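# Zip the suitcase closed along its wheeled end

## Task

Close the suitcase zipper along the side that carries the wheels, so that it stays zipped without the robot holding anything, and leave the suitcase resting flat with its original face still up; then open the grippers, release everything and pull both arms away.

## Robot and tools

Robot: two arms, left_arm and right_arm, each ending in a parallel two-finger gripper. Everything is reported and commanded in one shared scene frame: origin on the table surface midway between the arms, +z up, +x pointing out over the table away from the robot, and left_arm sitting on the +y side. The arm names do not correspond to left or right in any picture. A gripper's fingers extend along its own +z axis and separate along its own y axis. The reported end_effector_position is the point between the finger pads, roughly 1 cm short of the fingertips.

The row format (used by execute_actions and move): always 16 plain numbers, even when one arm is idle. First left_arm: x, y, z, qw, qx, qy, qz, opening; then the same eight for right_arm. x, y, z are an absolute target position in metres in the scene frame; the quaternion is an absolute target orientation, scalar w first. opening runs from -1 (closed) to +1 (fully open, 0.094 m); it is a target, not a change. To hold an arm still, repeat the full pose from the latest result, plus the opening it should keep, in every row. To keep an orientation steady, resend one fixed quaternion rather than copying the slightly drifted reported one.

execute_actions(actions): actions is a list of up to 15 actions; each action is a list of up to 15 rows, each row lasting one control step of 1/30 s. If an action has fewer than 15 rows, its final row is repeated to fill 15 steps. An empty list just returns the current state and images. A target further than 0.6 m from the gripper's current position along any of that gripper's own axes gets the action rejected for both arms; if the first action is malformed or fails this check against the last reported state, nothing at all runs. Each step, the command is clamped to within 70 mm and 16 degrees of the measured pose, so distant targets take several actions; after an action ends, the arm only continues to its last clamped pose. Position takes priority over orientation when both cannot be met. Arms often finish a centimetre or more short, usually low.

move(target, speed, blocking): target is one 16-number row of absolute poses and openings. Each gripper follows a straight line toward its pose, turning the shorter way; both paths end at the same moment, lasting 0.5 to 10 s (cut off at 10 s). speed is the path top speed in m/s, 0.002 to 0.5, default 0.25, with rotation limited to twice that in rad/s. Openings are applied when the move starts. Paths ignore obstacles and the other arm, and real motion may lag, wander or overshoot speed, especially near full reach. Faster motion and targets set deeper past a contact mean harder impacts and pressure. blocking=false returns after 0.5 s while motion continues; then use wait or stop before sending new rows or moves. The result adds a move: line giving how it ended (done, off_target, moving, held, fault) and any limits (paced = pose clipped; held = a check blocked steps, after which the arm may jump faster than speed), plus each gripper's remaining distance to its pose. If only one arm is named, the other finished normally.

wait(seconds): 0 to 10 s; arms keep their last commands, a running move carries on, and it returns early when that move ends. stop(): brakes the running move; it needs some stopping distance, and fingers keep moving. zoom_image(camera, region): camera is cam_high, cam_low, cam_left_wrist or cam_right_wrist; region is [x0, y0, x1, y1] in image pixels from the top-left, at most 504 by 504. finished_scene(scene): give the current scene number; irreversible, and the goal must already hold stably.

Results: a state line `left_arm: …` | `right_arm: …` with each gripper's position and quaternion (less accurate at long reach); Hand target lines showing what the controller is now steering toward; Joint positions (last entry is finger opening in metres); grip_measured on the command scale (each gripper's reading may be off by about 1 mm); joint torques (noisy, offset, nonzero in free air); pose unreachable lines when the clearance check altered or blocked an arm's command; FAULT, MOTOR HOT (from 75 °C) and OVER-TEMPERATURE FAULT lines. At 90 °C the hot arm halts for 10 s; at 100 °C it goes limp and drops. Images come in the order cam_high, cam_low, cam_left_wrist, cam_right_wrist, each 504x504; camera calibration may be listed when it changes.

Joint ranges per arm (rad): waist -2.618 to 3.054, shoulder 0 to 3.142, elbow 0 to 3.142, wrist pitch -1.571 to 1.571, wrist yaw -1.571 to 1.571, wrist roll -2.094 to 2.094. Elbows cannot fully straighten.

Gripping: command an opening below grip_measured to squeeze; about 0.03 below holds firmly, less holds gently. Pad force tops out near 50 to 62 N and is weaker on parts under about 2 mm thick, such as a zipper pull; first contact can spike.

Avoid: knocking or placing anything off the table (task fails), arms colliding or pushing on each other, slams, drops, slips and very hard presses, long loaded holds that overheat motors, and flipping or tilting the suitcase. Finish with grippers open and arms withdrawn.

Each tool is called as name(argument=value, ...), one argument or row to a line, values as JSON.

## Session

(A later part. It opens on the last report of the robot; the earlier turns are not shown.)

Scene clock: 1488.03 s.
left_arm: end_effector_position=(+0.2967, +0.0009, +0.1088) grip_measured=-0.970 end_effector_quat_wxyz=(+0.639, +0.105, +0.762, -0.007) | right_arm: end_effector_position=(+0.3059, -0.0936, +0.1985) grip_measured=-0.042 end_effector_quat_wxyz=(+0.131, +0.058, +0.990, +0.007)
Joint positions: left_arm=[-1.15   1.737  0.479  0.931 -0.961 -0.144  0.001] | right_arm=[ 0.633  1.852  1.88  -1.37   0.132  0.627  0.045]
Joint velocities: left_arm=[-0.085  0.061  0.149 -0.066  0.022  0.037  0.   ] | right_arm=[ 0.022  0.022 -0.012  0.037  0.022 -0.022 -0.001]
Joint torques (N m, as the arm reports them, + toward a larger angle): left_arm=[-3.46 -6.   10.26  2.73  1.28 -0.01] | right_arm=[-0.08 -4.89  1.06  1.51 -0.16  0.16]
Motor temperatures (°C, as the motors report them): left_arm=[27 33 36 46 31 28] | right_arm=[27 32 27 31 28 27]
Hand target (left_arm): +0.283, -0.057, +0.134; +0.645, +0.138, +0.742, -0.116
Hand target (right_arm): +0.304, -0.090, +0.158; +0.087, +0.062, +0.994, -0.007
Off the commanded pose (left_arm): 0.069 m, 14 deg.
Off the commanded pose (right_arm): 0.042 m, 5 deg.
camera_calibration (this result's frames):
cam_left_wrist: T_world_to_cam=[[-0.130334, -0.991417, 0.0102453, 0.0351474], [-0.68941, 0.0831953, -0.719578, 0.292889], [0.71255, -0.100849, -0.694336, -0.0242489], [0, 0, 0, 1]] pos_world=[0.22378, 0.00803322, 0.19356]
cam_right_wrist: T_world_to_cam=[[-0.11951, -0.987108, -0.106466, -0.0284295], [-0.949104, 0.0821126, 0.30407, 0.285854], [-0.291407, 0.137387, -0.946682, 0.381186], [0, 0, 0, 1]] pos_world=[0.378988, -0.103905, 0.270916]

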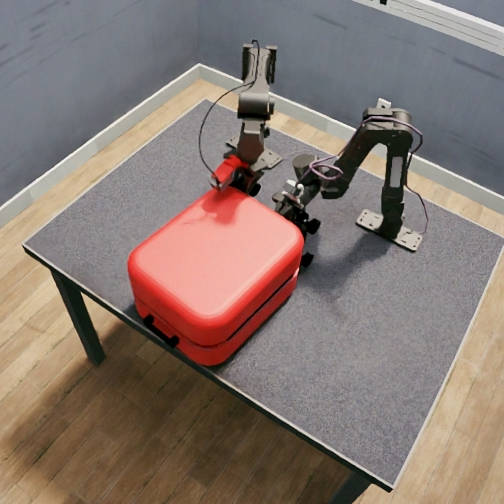

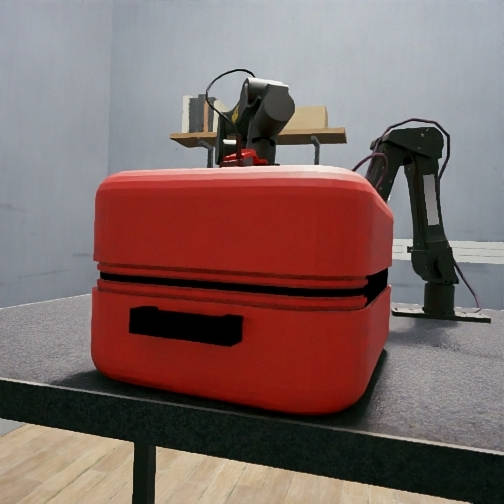

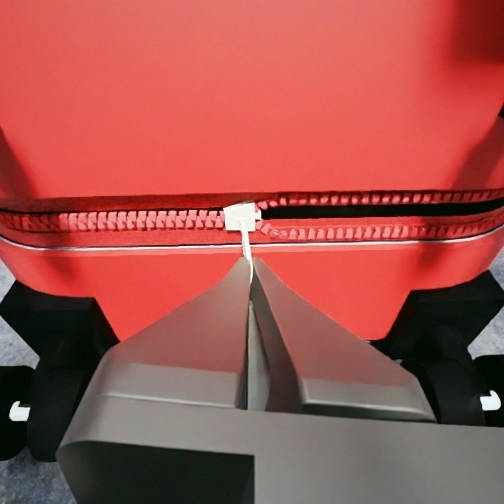

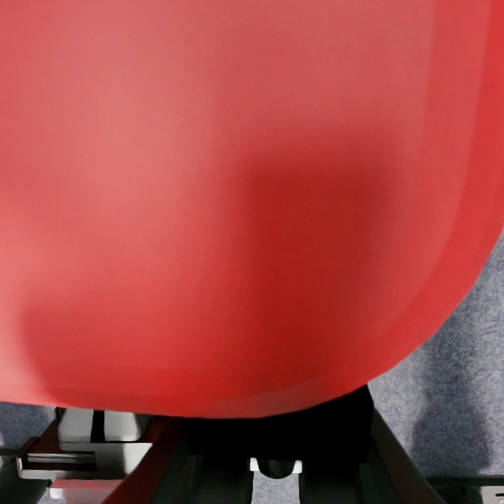

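execute_actions(
  actions=[
    [[0.2914,-0.0664,0.1280,0.6452,0.1371,0.7422,-0.1192,-1,0.3060,-0.0885,0.1570,0.0870,0.0608,0.9943,-0.0053,-0.075],[0.2914,-0.0664,0.1280,0.6452,0.1371,0.7422,-0.1192,-1,0.3060,-0.0885,0.1570,0.0870,0.0608,0.9943,-0.0053,-0.075],[0.2914,-0.0679,0.1280,0.6452,0.1367,0.7422,-0.1188,-1,0.3060,-0.0885,0.1570,0.0870,0.0608,0.9943,-0.0053,-0.075],[0.2914,-0.0679,0.1280,0.6452,0.1367,0.7422,-0.1188,-1,0.3060,-0.0885,0.1570,0.0870,0.0608,0.9943,-0.0053,-0.075],[0.2913,-0.0693,0.1280,0.6453,0.1363,0.7423,-0.1185,-1,0.3060,-0.0885,0.1570,0.0870,0.0608,0.9943,-0.0053,-0.075],[0.2913,-0.0693,0.1280,0.6453,0.1363,0.7423,-0.1185,-1,0.3060,-0.0885,0.1570,0.0870,0.0608,0.9943,-0.0053,-0.075],[0.2913,-0.0708,0.1280,0.6454,0.1359,0.7424,-0.1181,-1,0.3060,-0.0885,0.1570,0.0870,0.0608,0.9943,-0.0053,-0.075],[0.2913,-0.0708,0.1280,0.6454,0.1359,0.7424,-0.1181,-1,0.3060,-0.0885,0.1570,0.0870,0.0608,0.9943,-0.0053,-0.075],[0.2913,-0.0722,0.1280,0.6454,0.1355,0.7425,-0.1178,-1,0.3060,-0.0885,0.1570,0.0870,0.0608,0.9943,-0.0053,-0.075],[0.2913,-0.0722,0.1280,0.6454,0.1355,0.7425,-0.1178,-1,0.3060,-0.0885,0.1570,0.0870,0.0608,0.9943,-0.0053,-0.075],[0.2912,-0.0736,0.1280,0.6455,0.1351,0.7425,-0.1174,-1,0.3060,-0.0885,0.1570,0.0870,0.0608,0.9943,-0.0053,-0.075],[0.2912,-0.0736,0.1280,0.6455,0.1351,0.7425,-0.1174,-1,0.3060,-0.0885,0.1570,0.0870,0.0608,0.9943,-0.0053,-0.075],[0.2912,-0.0751,0.1280,0.6455,0.1347,0.7426,-0.1171,-1,0.3060,-0.0885,0.1570,0.0870,0.0608,0.9943,-0.0053,-0.075],[0.2912,-0.0751,0.1280,0.6455,0.1347,0.7426,-0.1171,-1,0.3060,-0.0885,0.1570,0.0870,0.0608,0.9943,-0.0053,-0.075],[0.2911,-0.0765,0.1280,0.6456,0.1343,0.7427,-0.1167,-1,0.3060,-0.0885,0.1570,0.0870,0.0608,0.9943,-0.0053,-0.075]],
    [[0.2911,-0.0779,0.1280,0.6457,0.1338,0.7427,-0.1164,-1,0.3060,-0.0885,0.1570,0.0870,0.0608,0.9943,-0.0053,-0.075],[0.2911,-0.0779,0.1280,0.6457,0.1338,0.7427,-0.1164,-1,0.3060,-0.0885,0.1570,0.0870,0.0608,0.9943,-0.0053,-0.075],[0.2910,-0.0794,0.1280,0.6457,0.1334,0.7428,-0.1160,-1,0.3060,-0.0885,0.1570,0.0870,0.0608,0.9943,-0.0053,-0.075],[0.2910,-0.0794,0.1280,0.6457,0.1334,0.7428,-0.1160,-1,0.3060,-0.0885,0.1570,0.0870,0.0608,0.9943,-0.0053,-0.075],[0.2910,-0.0808,0.1280,0.6458,0.1330,0.7429,-0.1157,-1,0.3060,-0.0885,0.1570,0.0870,0.0608,0.9943,-0.0053,-0.075],[0.2910,-0.0808,0.1280,0.6458,0.1330,0.7429,-0.1157,-1,0.3060,-0.0885,0.1570,0.0870,0.0608,0.9943,-0.0053,-0.075],[0.2909,-0.0823,0.1280,0.6459,0.1326,0.7430,-0.1153,-1,0.3060,-0.0885,0.1570,0.0870,0.0608,0.9943,-0.0053,-0.075],[0.2909,-0.0823,0.1280,0.6459,0.1326,0.7430,-0.1153,-1,0.3060,-0.0885,0.1570,0.0870,0.0608,0.9943,-0.0053,-0.075],[0.2909,-0.0837,0.1280,0.6459,0.1322,0.7430,-0.1150,-1,0.3060,-0.0885,0.1570,0.0870,0.0608,0.9943,-0.0053,-0.075],[0.2909,-0.0837,0.1280,0.6459,0.1322,0.7430,-0.1150,-1,0.3060,-0.0885,0.1570,0.0870,0.0608,0.9943,-0.0053,-0.075],[0.2908,-0.0851,0.1280,0.6460,0.1318,0.7431,-0.1146,-1,0.3060,-0.0885,0.1570,0.0870,0.0608,0.9943,-0.0053,-0.075],[0.2908,-0.0851,0.1280,0.6460,0.1318,0.7431,-0.1146,-1,0.3060,-0.0885,0.1570,0.0870,0.0608,0.9943,-0.0053,-0.075],[0.2908,-0.0866,0.1280,0.6460,0.1314,0.7432,-0.1143,-1,0.3060,-0.0885,0.1570,0.0870,0.0608,0.9943,-0.0053,-0.075],[0.2908,-0.0866,0.1280,0.6460,0.1314,0.7432,-0.1143,-1,0.3060,-0.0885,0.1570,0.0870,0.0608,0.9943,-0.0053,-0.075],[0.2907,-0.0880,0.1280,0.6461,0.1310,0.7433,-0.1139,-1,0.3060,-0.0885,0.1570,0.0870,0.0608,0.9943,-0.0053,-0.075]],
    [[0.2907,-0.0894,0.1280,0.6462,0.1306,0.7433,-0.1136,-1,0.3060,-0.0885,0.1570,0.0870,0.0608,0.9943,-0.0053,-0.075],[0.2907,-0.0894,0.1280,0.6462,0.1306,0.7433,-0.1136,-1,0.3060,-0.0885,0.1570,0.0870,0.0608,0.9943,-0.0053,-0.075],[0.2906,-0.0909,0.1280,0.6462,0.1302,0.7434,-0.1132,-1,0.3060,-0.0885,0.1570,0.0870,0.0608,0.9943,-0.0053,-0.075],[0.2906,-0.0909,0.1280,0.6462,0.1302,0.7434,-0.1132,-1,0.3060,-0.0885,0.1570,0.0870,0.0608,0.9943,-0.0053,-0.075],[0.2906,-0.0923,0.1280,0.6463,0.1298,0.7435,-0.1129,-1,0.3060,-0.0885,0.1570,0.0870,0.0608,0.9943,-0.0053,-0.075],[0.2906,-0.0923,0.1280,0.6463,0.1298,0.7435,-0.1129,-1,0.3060,-0.0885,0.1570,0.0870,0.0608,0.9943,-0.0053,-0.075],[0.2905,-0.0938,0.1280,0.6464,0.1294,0.7435,-0.1125,-1,0.3060,-0.0885,0.1570,0.0870,0.0608,0.9943,-0.0053,-0.075],[0.2905,-0.0938,0.1280,0.6464,0.1294,0.7435,-0.1125,-1,0.3060,-0.0885,0.1570,0.0870,0.0608,0.9943,-0.0053,-0.075],[0.2905,-0.0952,0.1280,0.6464,0.1290,0.7436,-0.1122,-1,0.3060,-0.0885,0.1570,0.0870,0.0608,0.9943,-0.0053,-0.075],[0.2905,-0.0952,0.1280,0.6464,0.1290,0.7436,-0.1122,-1,0.3060,-0.0885,0.1570,0.0870,0.0608,0.9943,-0.0053,-0.075],[0.2904,-0.0966,0.1280,0.6465,0.1286,0.7437,-0.1118,-1,0.3060,-0.0885,0.1570,0.0870,0.0608,0.9943,-0.0053,-0.075],[0.2904,-0.0966,0.1280,0.6465,0.1286,0.7437,-0.1118,-1,0.3060,-0.0885,0.1570,0.0870,0.0608,0.9943,-0.0053,-0.075],[0.2904,-0.0981,0.1280,0.6465,0.1282,0.7438,-0.1115,-1,0.3060,-0.0885,0.1570,0.0870,0.0608,0.9943,-0.0053,-0.075],[0.2904,-0.0981,0.1280,0.6465,0.1282,0.7438,-0.1115,-1,0.3060,-0.0885,0.1570,0.0870,0.0608,0.9943,-0.0053,-0.075],[0.2903,-0.0995,0.1280,0.6466,0.1278,0.7438,-0.1111,-1,0.3060,-0.0885,0.1570,0.0870,0.0608,0.9943,-0.0053,-0.075]],
  ],
)

Scene clock: 1529.80 s.
left_arm: end_effector_position=(+0.2938, -0.0358, +0.1081) grip_measured=-0.970 end_effector_quat_wxyz=(+0.642, +0.105, +0.760, +0.003) | right_arm: end_effector_position=(+0.3059, -0.0936, +0.1985) grip_measured=-0.042 end_effector_quat_wxyz=(+0.131, +0.058, +0.990, +0.007)
Joint positions: left_arm=[-1.217  1.84   0.624  0.86  -1.04  -0.169  0.001] | right_arm=[ 0.633  1.852  1.88  -1.37   0.132  0.627  0.045]
Joint velocities: left_arm=[-0.032  0.046  0.076 -0.081 -0.081 -0.022  0.   ] | right_arm=[-0.007 -0.017 -0.007 -0.022 -0.037 -0.022  0.001]
Joint torques (N m, as the arm reports them, + toward a larger angle): left_arm=[-2.74 -6.97 11.27  2.74  1.42  0.04] | right_arm=[-0.09 -4.86  1.06  1.52 -0.16  0.16]
Motor temperatures (°C, as the motors report them): left_arm=[27 34 37 47 31 28] | right_arm=[27 32 27 31 28 27]
Hand target (left_arm): +0.283, -0.092, +0.134; +0.647, +0.128, +0.743, -0.108
Hand target (right_arm): +0.304, -0.090, +0.158; +0.087, +0.062, +0.994, -0.007
Off the commanded pose (left_arm): 0.067 m, 13 deg.
Off the commanded pose (right_arm): 0.042 m, 5 deg.
camera_calibration (this result's frames):
cam_left_wrist: T_world_to_cam=[[-0.118043, -0.992998, -0.00449725, -0.00371359], [-0.683536, 0.0845388, -0.725005, 0.292299], [0.720309, -0.0825075, -0.688729, -0.0286191], [0, 0, 0, 1]] pos_world=[0.219973, -0.0307595, 0.192191]
cam_right_wrist: T_world_to_cam=[[-0.11951, -0.987108, -0.106466, -0.0284295], [-0.949104, 0.0821126, 0.30407, 0.285854], [-0.291407, 0.137387, -0.946682, 0.381186], [0, 0, 0, 1]] pos_world=[0.378988, -0.103905, 0.270916]

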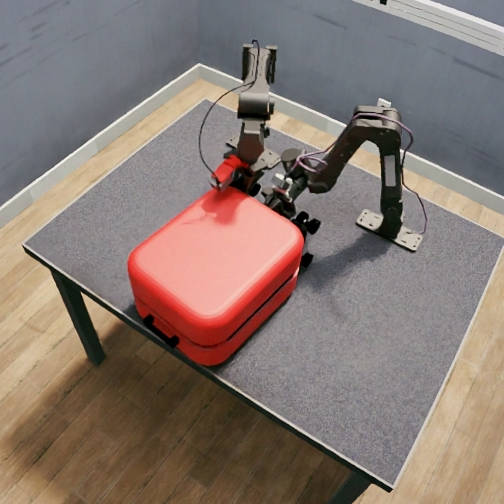

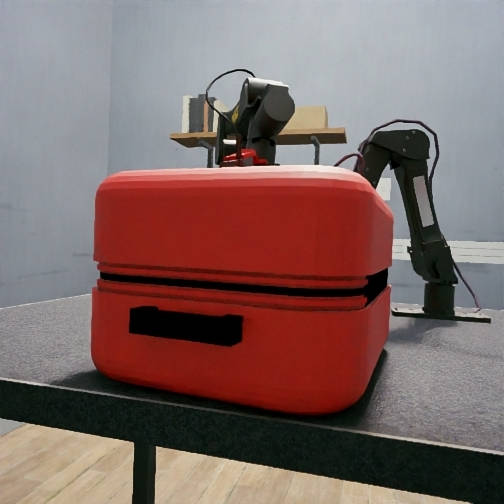

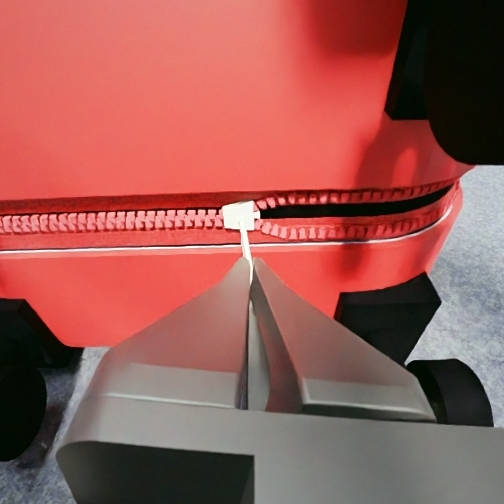

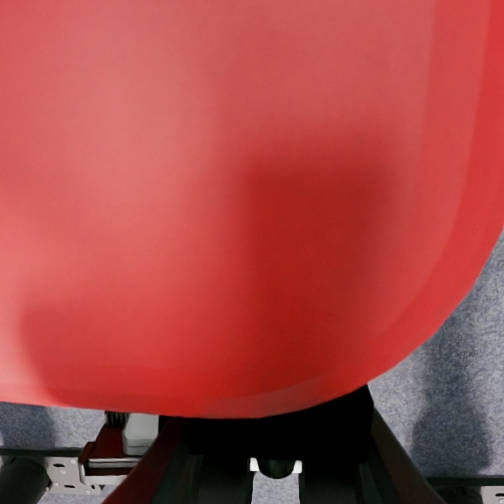

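execute_actions(
  actions=[
    [[0.2903,-0.1010,0.1277,0.6463,0.1272,0.7443,-0.1105,-1,0.3060,-0.0885,0.1560,0.0870,0.0608,0.9943,-0.0053,-0.075],[0.2903,-0.1010,0.1277,0.6463,0.1272,0.7443,-0.1105,-1,0.3060,-0.0885,0.1560,0.0870,0.0608,0.9943,-0.0053,-0.075],[0.2903,-0.1025,0.1274,0.6460,0.1266,0.7447,-0.1098,-1,0.3060,-0.0885,0.1550,0.0870,0.0608,0.9943,-0.0053,-0.075],[0.2903,-0.1025,0.1274,0.6460,0.1266,0.7447,-0.1098,-1,0.3060,-0.0885,0.1550,0.0870,0.0608,0.9943,-0.0053,-0.075],[0.2903,-0.1039,0.1271,0.6457,0.1259,0.7452,-0.1092,-1,0.3060,-0.0885,0.1540,0.0870,0.0608,0.9943,-0.0053,-0.075],[0.2903,-0.1039,0.1271,0.6457,0.1259,0.7452,-0.1092,-1,0.3060,-0.0885,0.1540,0.0870,0.0608,0.9943,-0.0053,-0.075],[0.2903,-0.1054,0.1268,0.6453,0.1253,0.7456,-0.1085,-1,0.3060,-0.0885,0.1530,0.0870,0.0608,0.9943,-0.0053,-0.075],[0.2903,-0.1054,0.1268,0.6453,0.1253,0.7456,-0.1085,-1,0.3060,-0.0885,0.1530,0.0870,0.0608,0.9943,-0.0053,-0.075],[0.2902,-0.1069,0.1265,0.6450,0.1247,0.7461,-0.1079,-1,0.3060,-0.0885,0.1520,0.0870,0.0608,0.9943,-0.0053,-0.075],[0.2902,-0.1069,0.1265,0.6450,0.1247,0.7461,-0.1079,-1,0.3060,-0.0885,0.1520,0.0870,0.0608,0.9943,-0.0053,-0.075],[0.2902,-0.1084,0.1263,0.6447,0.1241,0.7466,-0.1072,-1,0.3060,-0.0885,0.1510,0.0870,0.0608,0.9943,-0.0053,-0.075],[0.2902,-0.1084,0.1263,0.6447,0.1241,0.7466,-0.1072,-1,0.3060,-0.0885,0.1510,0.0870,0.0608,0.9943,-0.0053,-0.075],[0.2902,-0.1099,0.1260,0.6444,0.1234,0.7470,-0.1066,-1,0.3060,-0.0885,0.1500,0.0870,0.0608,0.9943,-0.0053,-0.075],[0.2902,-0.1099,0.1260,0.6444,0.1234,0.7470,-0.1066,-1,0.3060,-0.0885,0.1500,0.0870,0.0608,0.9943,-0.0053,-0.075],[0.2902,-0.1113,0.1257,0.6441,0.1228,0.7475,-0.1059,-1,0.3060,-0.0885,0.1490,0.0870,0.0608,0.9943,-0.0053,-0.075]],
    [[0.2902,-0.1128,0.1254,0.6438,0.1222,0.7479,-0.1053,-1,0.3060,-0.0885,0.1490,0.0870,0.0608,0.9943,-0.0053,-0.075],[0.2902,-0.1128,0.1254,0.6438,0.1222,0.7479,-0.1053,-1,0.3060,-0.0885,0.1490,0.0870,0.0608,0.9943,-0.0053,-0.075],[0.2902,-0.1143,0.1251,0.6434,0.1216,0.7484,-0.1046,-1,0.3060,-0.0885,0.1490,0.0870,0.0608,0.9943,-0.0053,-0.075],[0.2902,-0.1143,0.1251,0.6434,0.1216,0.7484,-0.1046,-1,0.3060,-0.0885,0.1490,0.0870,0.0608,0.9943,-0.0053,-0.075],[0.2902,-0.1158,0.1248,0.6431,0.1209,0.7488,-0.1040,-1,0.3060,-0.0885,0.1490,0.0870,0.0608,0.9943,-0.0053,-0.075],[0.2902,-0.1158,0.1248,0.6431,0.1209,0.7488,-0.1040,-1,0.3060,-0.0885,0.1490,0.0870,0.0608,0.9943,-0.0053,-0.075],[0.2902,-0.1173,0.1245,0.6428,0.1203,0.7493,-0.1033,-1,0.3060,-0.0885,0.1490,0.0870,0.0608,0.9943,-0.0053,-0.075],[0.2902,-0.1173,0.1245,0.6428,0.1203,0.7493,-0.1033,-1,0.3060,-0.0885,0.1490,0.0870,0.0608,0.9943,-0.0053,-0.075],[0.2901,-0.1187,0.1242,0.6425,0.1197,0.7498,-0.1027,-1,0.3060,-0.0885,0.1490,0.0870,0.0608,0.9943,-0.0053,-0.075],[0.2901,-0.1187,0.1242,0.6425,0.1197,0.7498,-0.1027,-1,0.3060,-0.0885,0.1490,0.0870,0.0608,0.9943,-0.0053,-0.075],[0.2901,-0.1202,0.1239,0.6422,0.1191,0.7502,-0.1020,-1,0.3060,-0.0885,0.1490,0.0870,0.0608,0.9943,-0.0053,-0.075],[0.2901,-0.1202,0.1239,0.6422,0.1191,0.7502,-0.1020,-1,0.3060,-0.0885,0.1490,0.0870,0.0608,0.9943,-0.0053,-0.075],[0.2901,-0.1217,0.1236,0.6419,0.1184,0.7507,-0.1014,-1,0.3060,-0.0885,0.1490,0.0870,0.0608,0.9943,-0.0053,-0.075],[0.2901,-0.1217,0.1236,0.6419,0.1184,0.7507,-0.1014,-1,0.3060,-0.0885,0.1490,0.0870,0.0608,0.9943,-0.0053,-0.075],[0.2901,-0.1232,0.1233,0.6415,0.1178,0.7511,-0.1007,-1,0.3060,-0.0885,0.1490,0.0870,0.0608,0.9943,-0.0053,-0.075]],
    [[0.2901,-0.1246,0.1230,0.6412,0.1172,0.7516,-0.1001,-1,0.3060,-0.0885,0.1490,0.0870,0.0608,0.9943,-0.0053,-0.075],[0.2901,-0.1246,0.1230,0.6412,0.1172,0.7516,-0.1001,-1,0.3060,-0.0885,0.1490,0.0870,0.0608,0.9943,-0.0053,-0.075],[0.2901,-0.1261,0.1228,0.6409,0.1166,0.7521,-0.0994,-1,0.3060,-0.0885,0.1490,0.0870,0.0608,0.9943,-0.0053,-0.075],[0.2901,-0.1261,0.1228,0.6409,0.1166,0.7521,-0.0994,-1,0.3060,-0.0885,0.1490,0.0870,0.0608,0.9943,-0.0053,-0.075],[0.2901,-0.1276,0.1225,0.6406,0.1159,0.7525,-0.0988,-1,0.3060,-0.0885,0.1490,0.0870,0.0608,0.9943,-0.0053,-0.075],[0.2901,-0.1276,0.1225,0.6406,0.1159,0.7525,-0.0988,-1,0.3060,-0.0885,0.1490,0.0870,0.0608,0.9943,-0.0053,-0.075],[0.2901,-0.1291,0.1222,0.6403,0.1153,0.7530,-0.0981,-1,0.3060,-0.0885,0.1490,0.0870,0.0608,0.9943,-0.0053,-0.075],[0.2901,-0.1291,0.1222,0.6403,0.1153,0.7530,-0.0981,-1,0.3060,-0.0885,0.1490,0.0870,0.0608,0.9943,-0.0053,-0.075],[0.2900,-0.1306,0.1219,0.6400,0.1147,0.7534,-0.0975,-1,0.3060,-0.0885,0.1490,0.0870,0.0608,0.9943,-0.0053,-0.075],[0.2900,-0.1306,0.1219,0.6400,0.1147,0.7534,-0.0975,-1,0.3060,-0.0885,0.1490,0.0870,0.0608,0.9943,-0.0053,-0.075],[0.2900,-0.1320,0.1216,0.6396,0.1141,0.7539,-0.0968,-1,0.3060,-0.0885,0.1490,0.0870,0.0608,0.9943,-0.0053,-0.075],[0.2900,-0.1320,0.1216,0.6396,0.1141,0.7539,-0.0968,-1,0.3060,-0.0885,0.1490,0.0870,0.0608,0.9943,-0.0053,-0.075],[0.2900,-0.1335,0.1213,0.6393,0.1134,0.7543,-0.0962,-1,0.3060,-0.0885,0.1490,0.0870,0.0608,0.9943,-0.0053,-0.075],[0.2900,-0.1335,0.1213,0.6393,0.1134,0.7543,-0.0962,-1,0.3060,-0.0885,0.1490,0.0870,0.0608,0.9943,-0.0053,-0.075],[0.2900,-0.1350,0.1210,0.6390,0.1128,0.7548,-0.0955,-1,0.3060,-0.0885,0.1490,0.0870,0.0608,0.9943,-0.0053,-0.075]],
  ],
)

Scene clock: 1574.00 s.
left_arm: end_effector_position=(+0.2920, -0.0750, +0.1076) grip_measured=-0.969 end_effector_quat_wxyz=(+0.643, +0.091, +0.760, +0.012) | right_arm: end_effector_position=(+0.3074, -0.0957, +0.1980) grip_measured=-0.042 end_effector_quat_wxyz=(+0.142, +0.055, +0.988, +0.006)
Joint positions: left_arm=[-1.272  1.95   0.808  0.735 -1.122 -0.233  0.001] | right_arm=[ 0.632  1.834  1.849 -1.34   0.144  0.617  0.045]
Joint velocities: left_arm=[-0.022  0.071  0.11  -0.081 -0.022 -0.037  0.001] | right_arm=[-0.022  0.007  0.022 -0.037 -0.037 -0.051  0.   ]
Joint torques (N m, as the arm reports them, + toward a larger angle): left_arm=[-2.06 -7.91 11.18  2.59  1.31  0.  ] | right_arm=[ 0.19 -3.76  0.51  1.54 -0.25  0.34]
Motor temperatures (°C, as the motors report them): left_arm=[27 34 39 47 32 28] | right_arm=[27 32 27 31 28 27]
Hand target (left_arm): +0.283, -0.128, +0.127; +0.641, +0.114, +0.754, -0.093
Hand target (right_arm): +0.303, -0.091, +0.151; +0.087, +0.062, +0.994, -0.007
Off the commanded pose (left_arm): 0.061 m, 13 deg.
Off the commanded pose (right_arm): 0.050 m, 6 deg.
camera_calibration (this result's frames):
cam_left_wrist: T_world_to_cam=[[-0.0856932, -0.996321, 0.000791905, -0.0531335], [-0.682647, 0.0581352, -0.728433, 0.292141], [0.725707, -0.0629623, -0.685117, -0.0314183], [0, 0, 0, 1]] pos_world=[0.217677, -0.0718999, 0.191322]
cam_right_wrist: T_world_to_cam=[[-0.111687, -0.988153, -0.105258, -0.0331426], [-0.955656, 0.0777582, 0.284035, 0.293208], [-0.272486, 0.132314, -0.953019, 0.376431], [0, 0, 0, 1]] pos_world=[0.379076, -0.105356, 0.271975]

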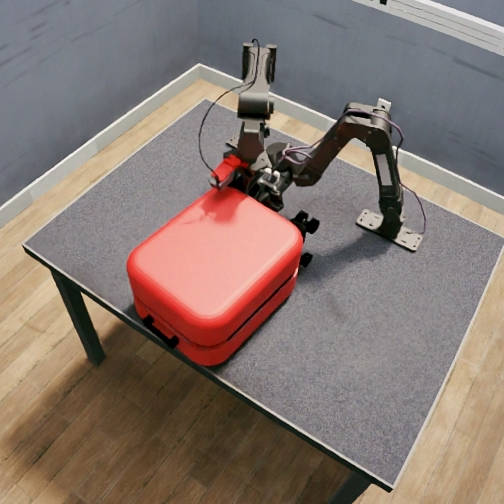

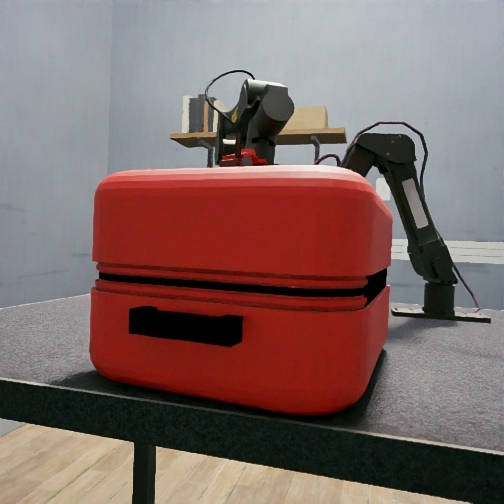

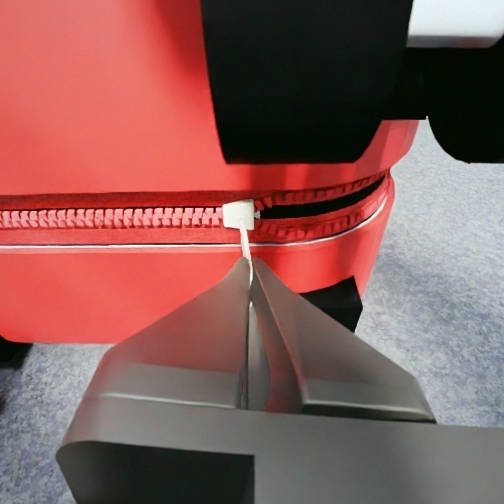

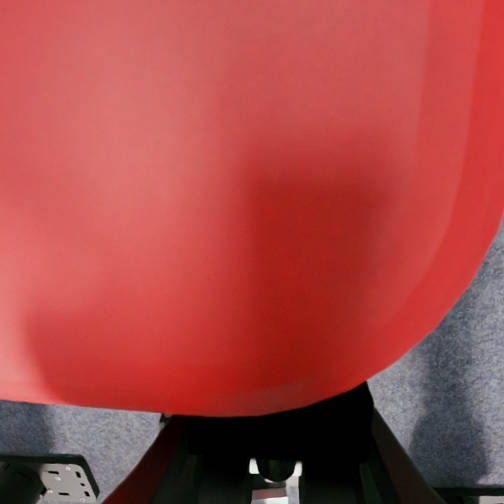

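execute_actions(
  actions=[],
)

Scene clock: 1591.13 s.
left_arm: end_effector_position=(+0.2919, -0.0776, +0.1077) grip_measured=-0.969 end_effector_quat_wxyz=(+0.643, +0.090, +0.760, +0.009) | right_arm: end_effector_position=(+0.3076, -0.0959, +0.1981) grip_measured=-0.042 end_effector_quat_wxyz=(+0.142, +0.055, +0.988, +0.006)
Joint positions: left_arm=[-1.274  1.955  0.818  0.729 -1.123 -0.24   0.001] | right_arm=[ 0.631  1.834  1.849 -1.339  0.144  0.615  0.045]
Joint velocities: left_arm=[-0.012 -0.002 -0.007  0.022 -0.022  0.081 -0.001] | right_arm=[-0.012  0.017  0.007 -0.007  0.007 -0.051  0.   ]
Joint torques (N m, as the arm reports them, + toward a larger angle): left_arm=[-1.76 -8.15 10.98  2.5   1.28  0.04] | right_arm=[ 0.16 -3.75  0.5   1.57 -0.25  0.3 ]
Motor temperatures (°C, as the motors report them): left_arm=[27 35 39 47 32 28] | right_arm=[27 32 27 31 29 27]
Hand target (left_arm): +0.283, -0.128, +0.127; +0.641, +0.114, +0.754, -0.093
Hand target (right_arm): +0.303, -0.091, +0.151; +0.087, +0.062, +0.994, -0.007
Off the commanded pose (left_arm): 0.059 m, 12 deg.
Off the commanded pose (right_arm): 0.050 m, 6 deg.
camera_calibration (this result's frames):
cam_left_wrist: T_world_to_cam=[[-0.0862288, -0.996259, 0.0056322, -0.0560499], [-0.683109, 0.0550078, -0.728242, 0.29216], [0.725208, -0.0666428, -0.685297, -0.0315712], [0, 0, 0, 1]] pos_world=[0.21764, -0.0740153, 0.191443]
cam_right_wrist: T_world_to_cam=[[-0.110959, -0.988256, -0.105059, -0.0336104], [-0.955802, 0.0771552, 0.283707, 0.293474], [-0.272269, 0.131896, -0.953139, 0.376457], [0, 0, 0, 1]] pos_world=[0.379271, -0.105512, 0.272024]

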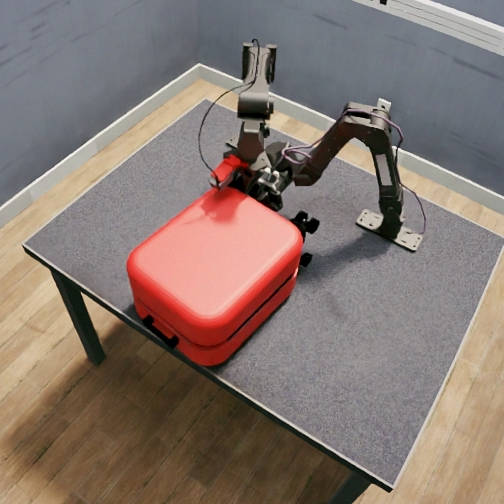

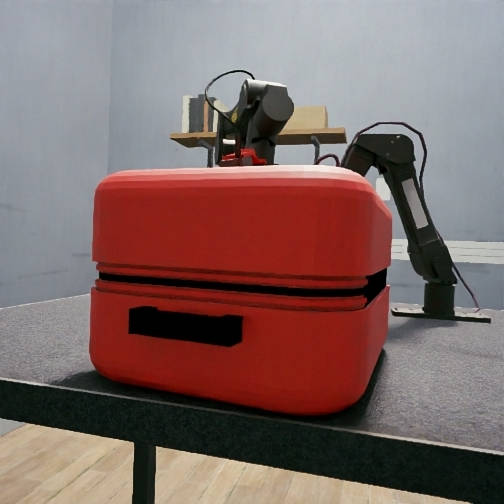

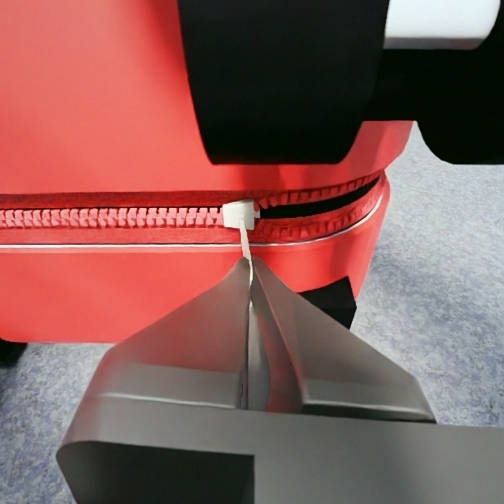

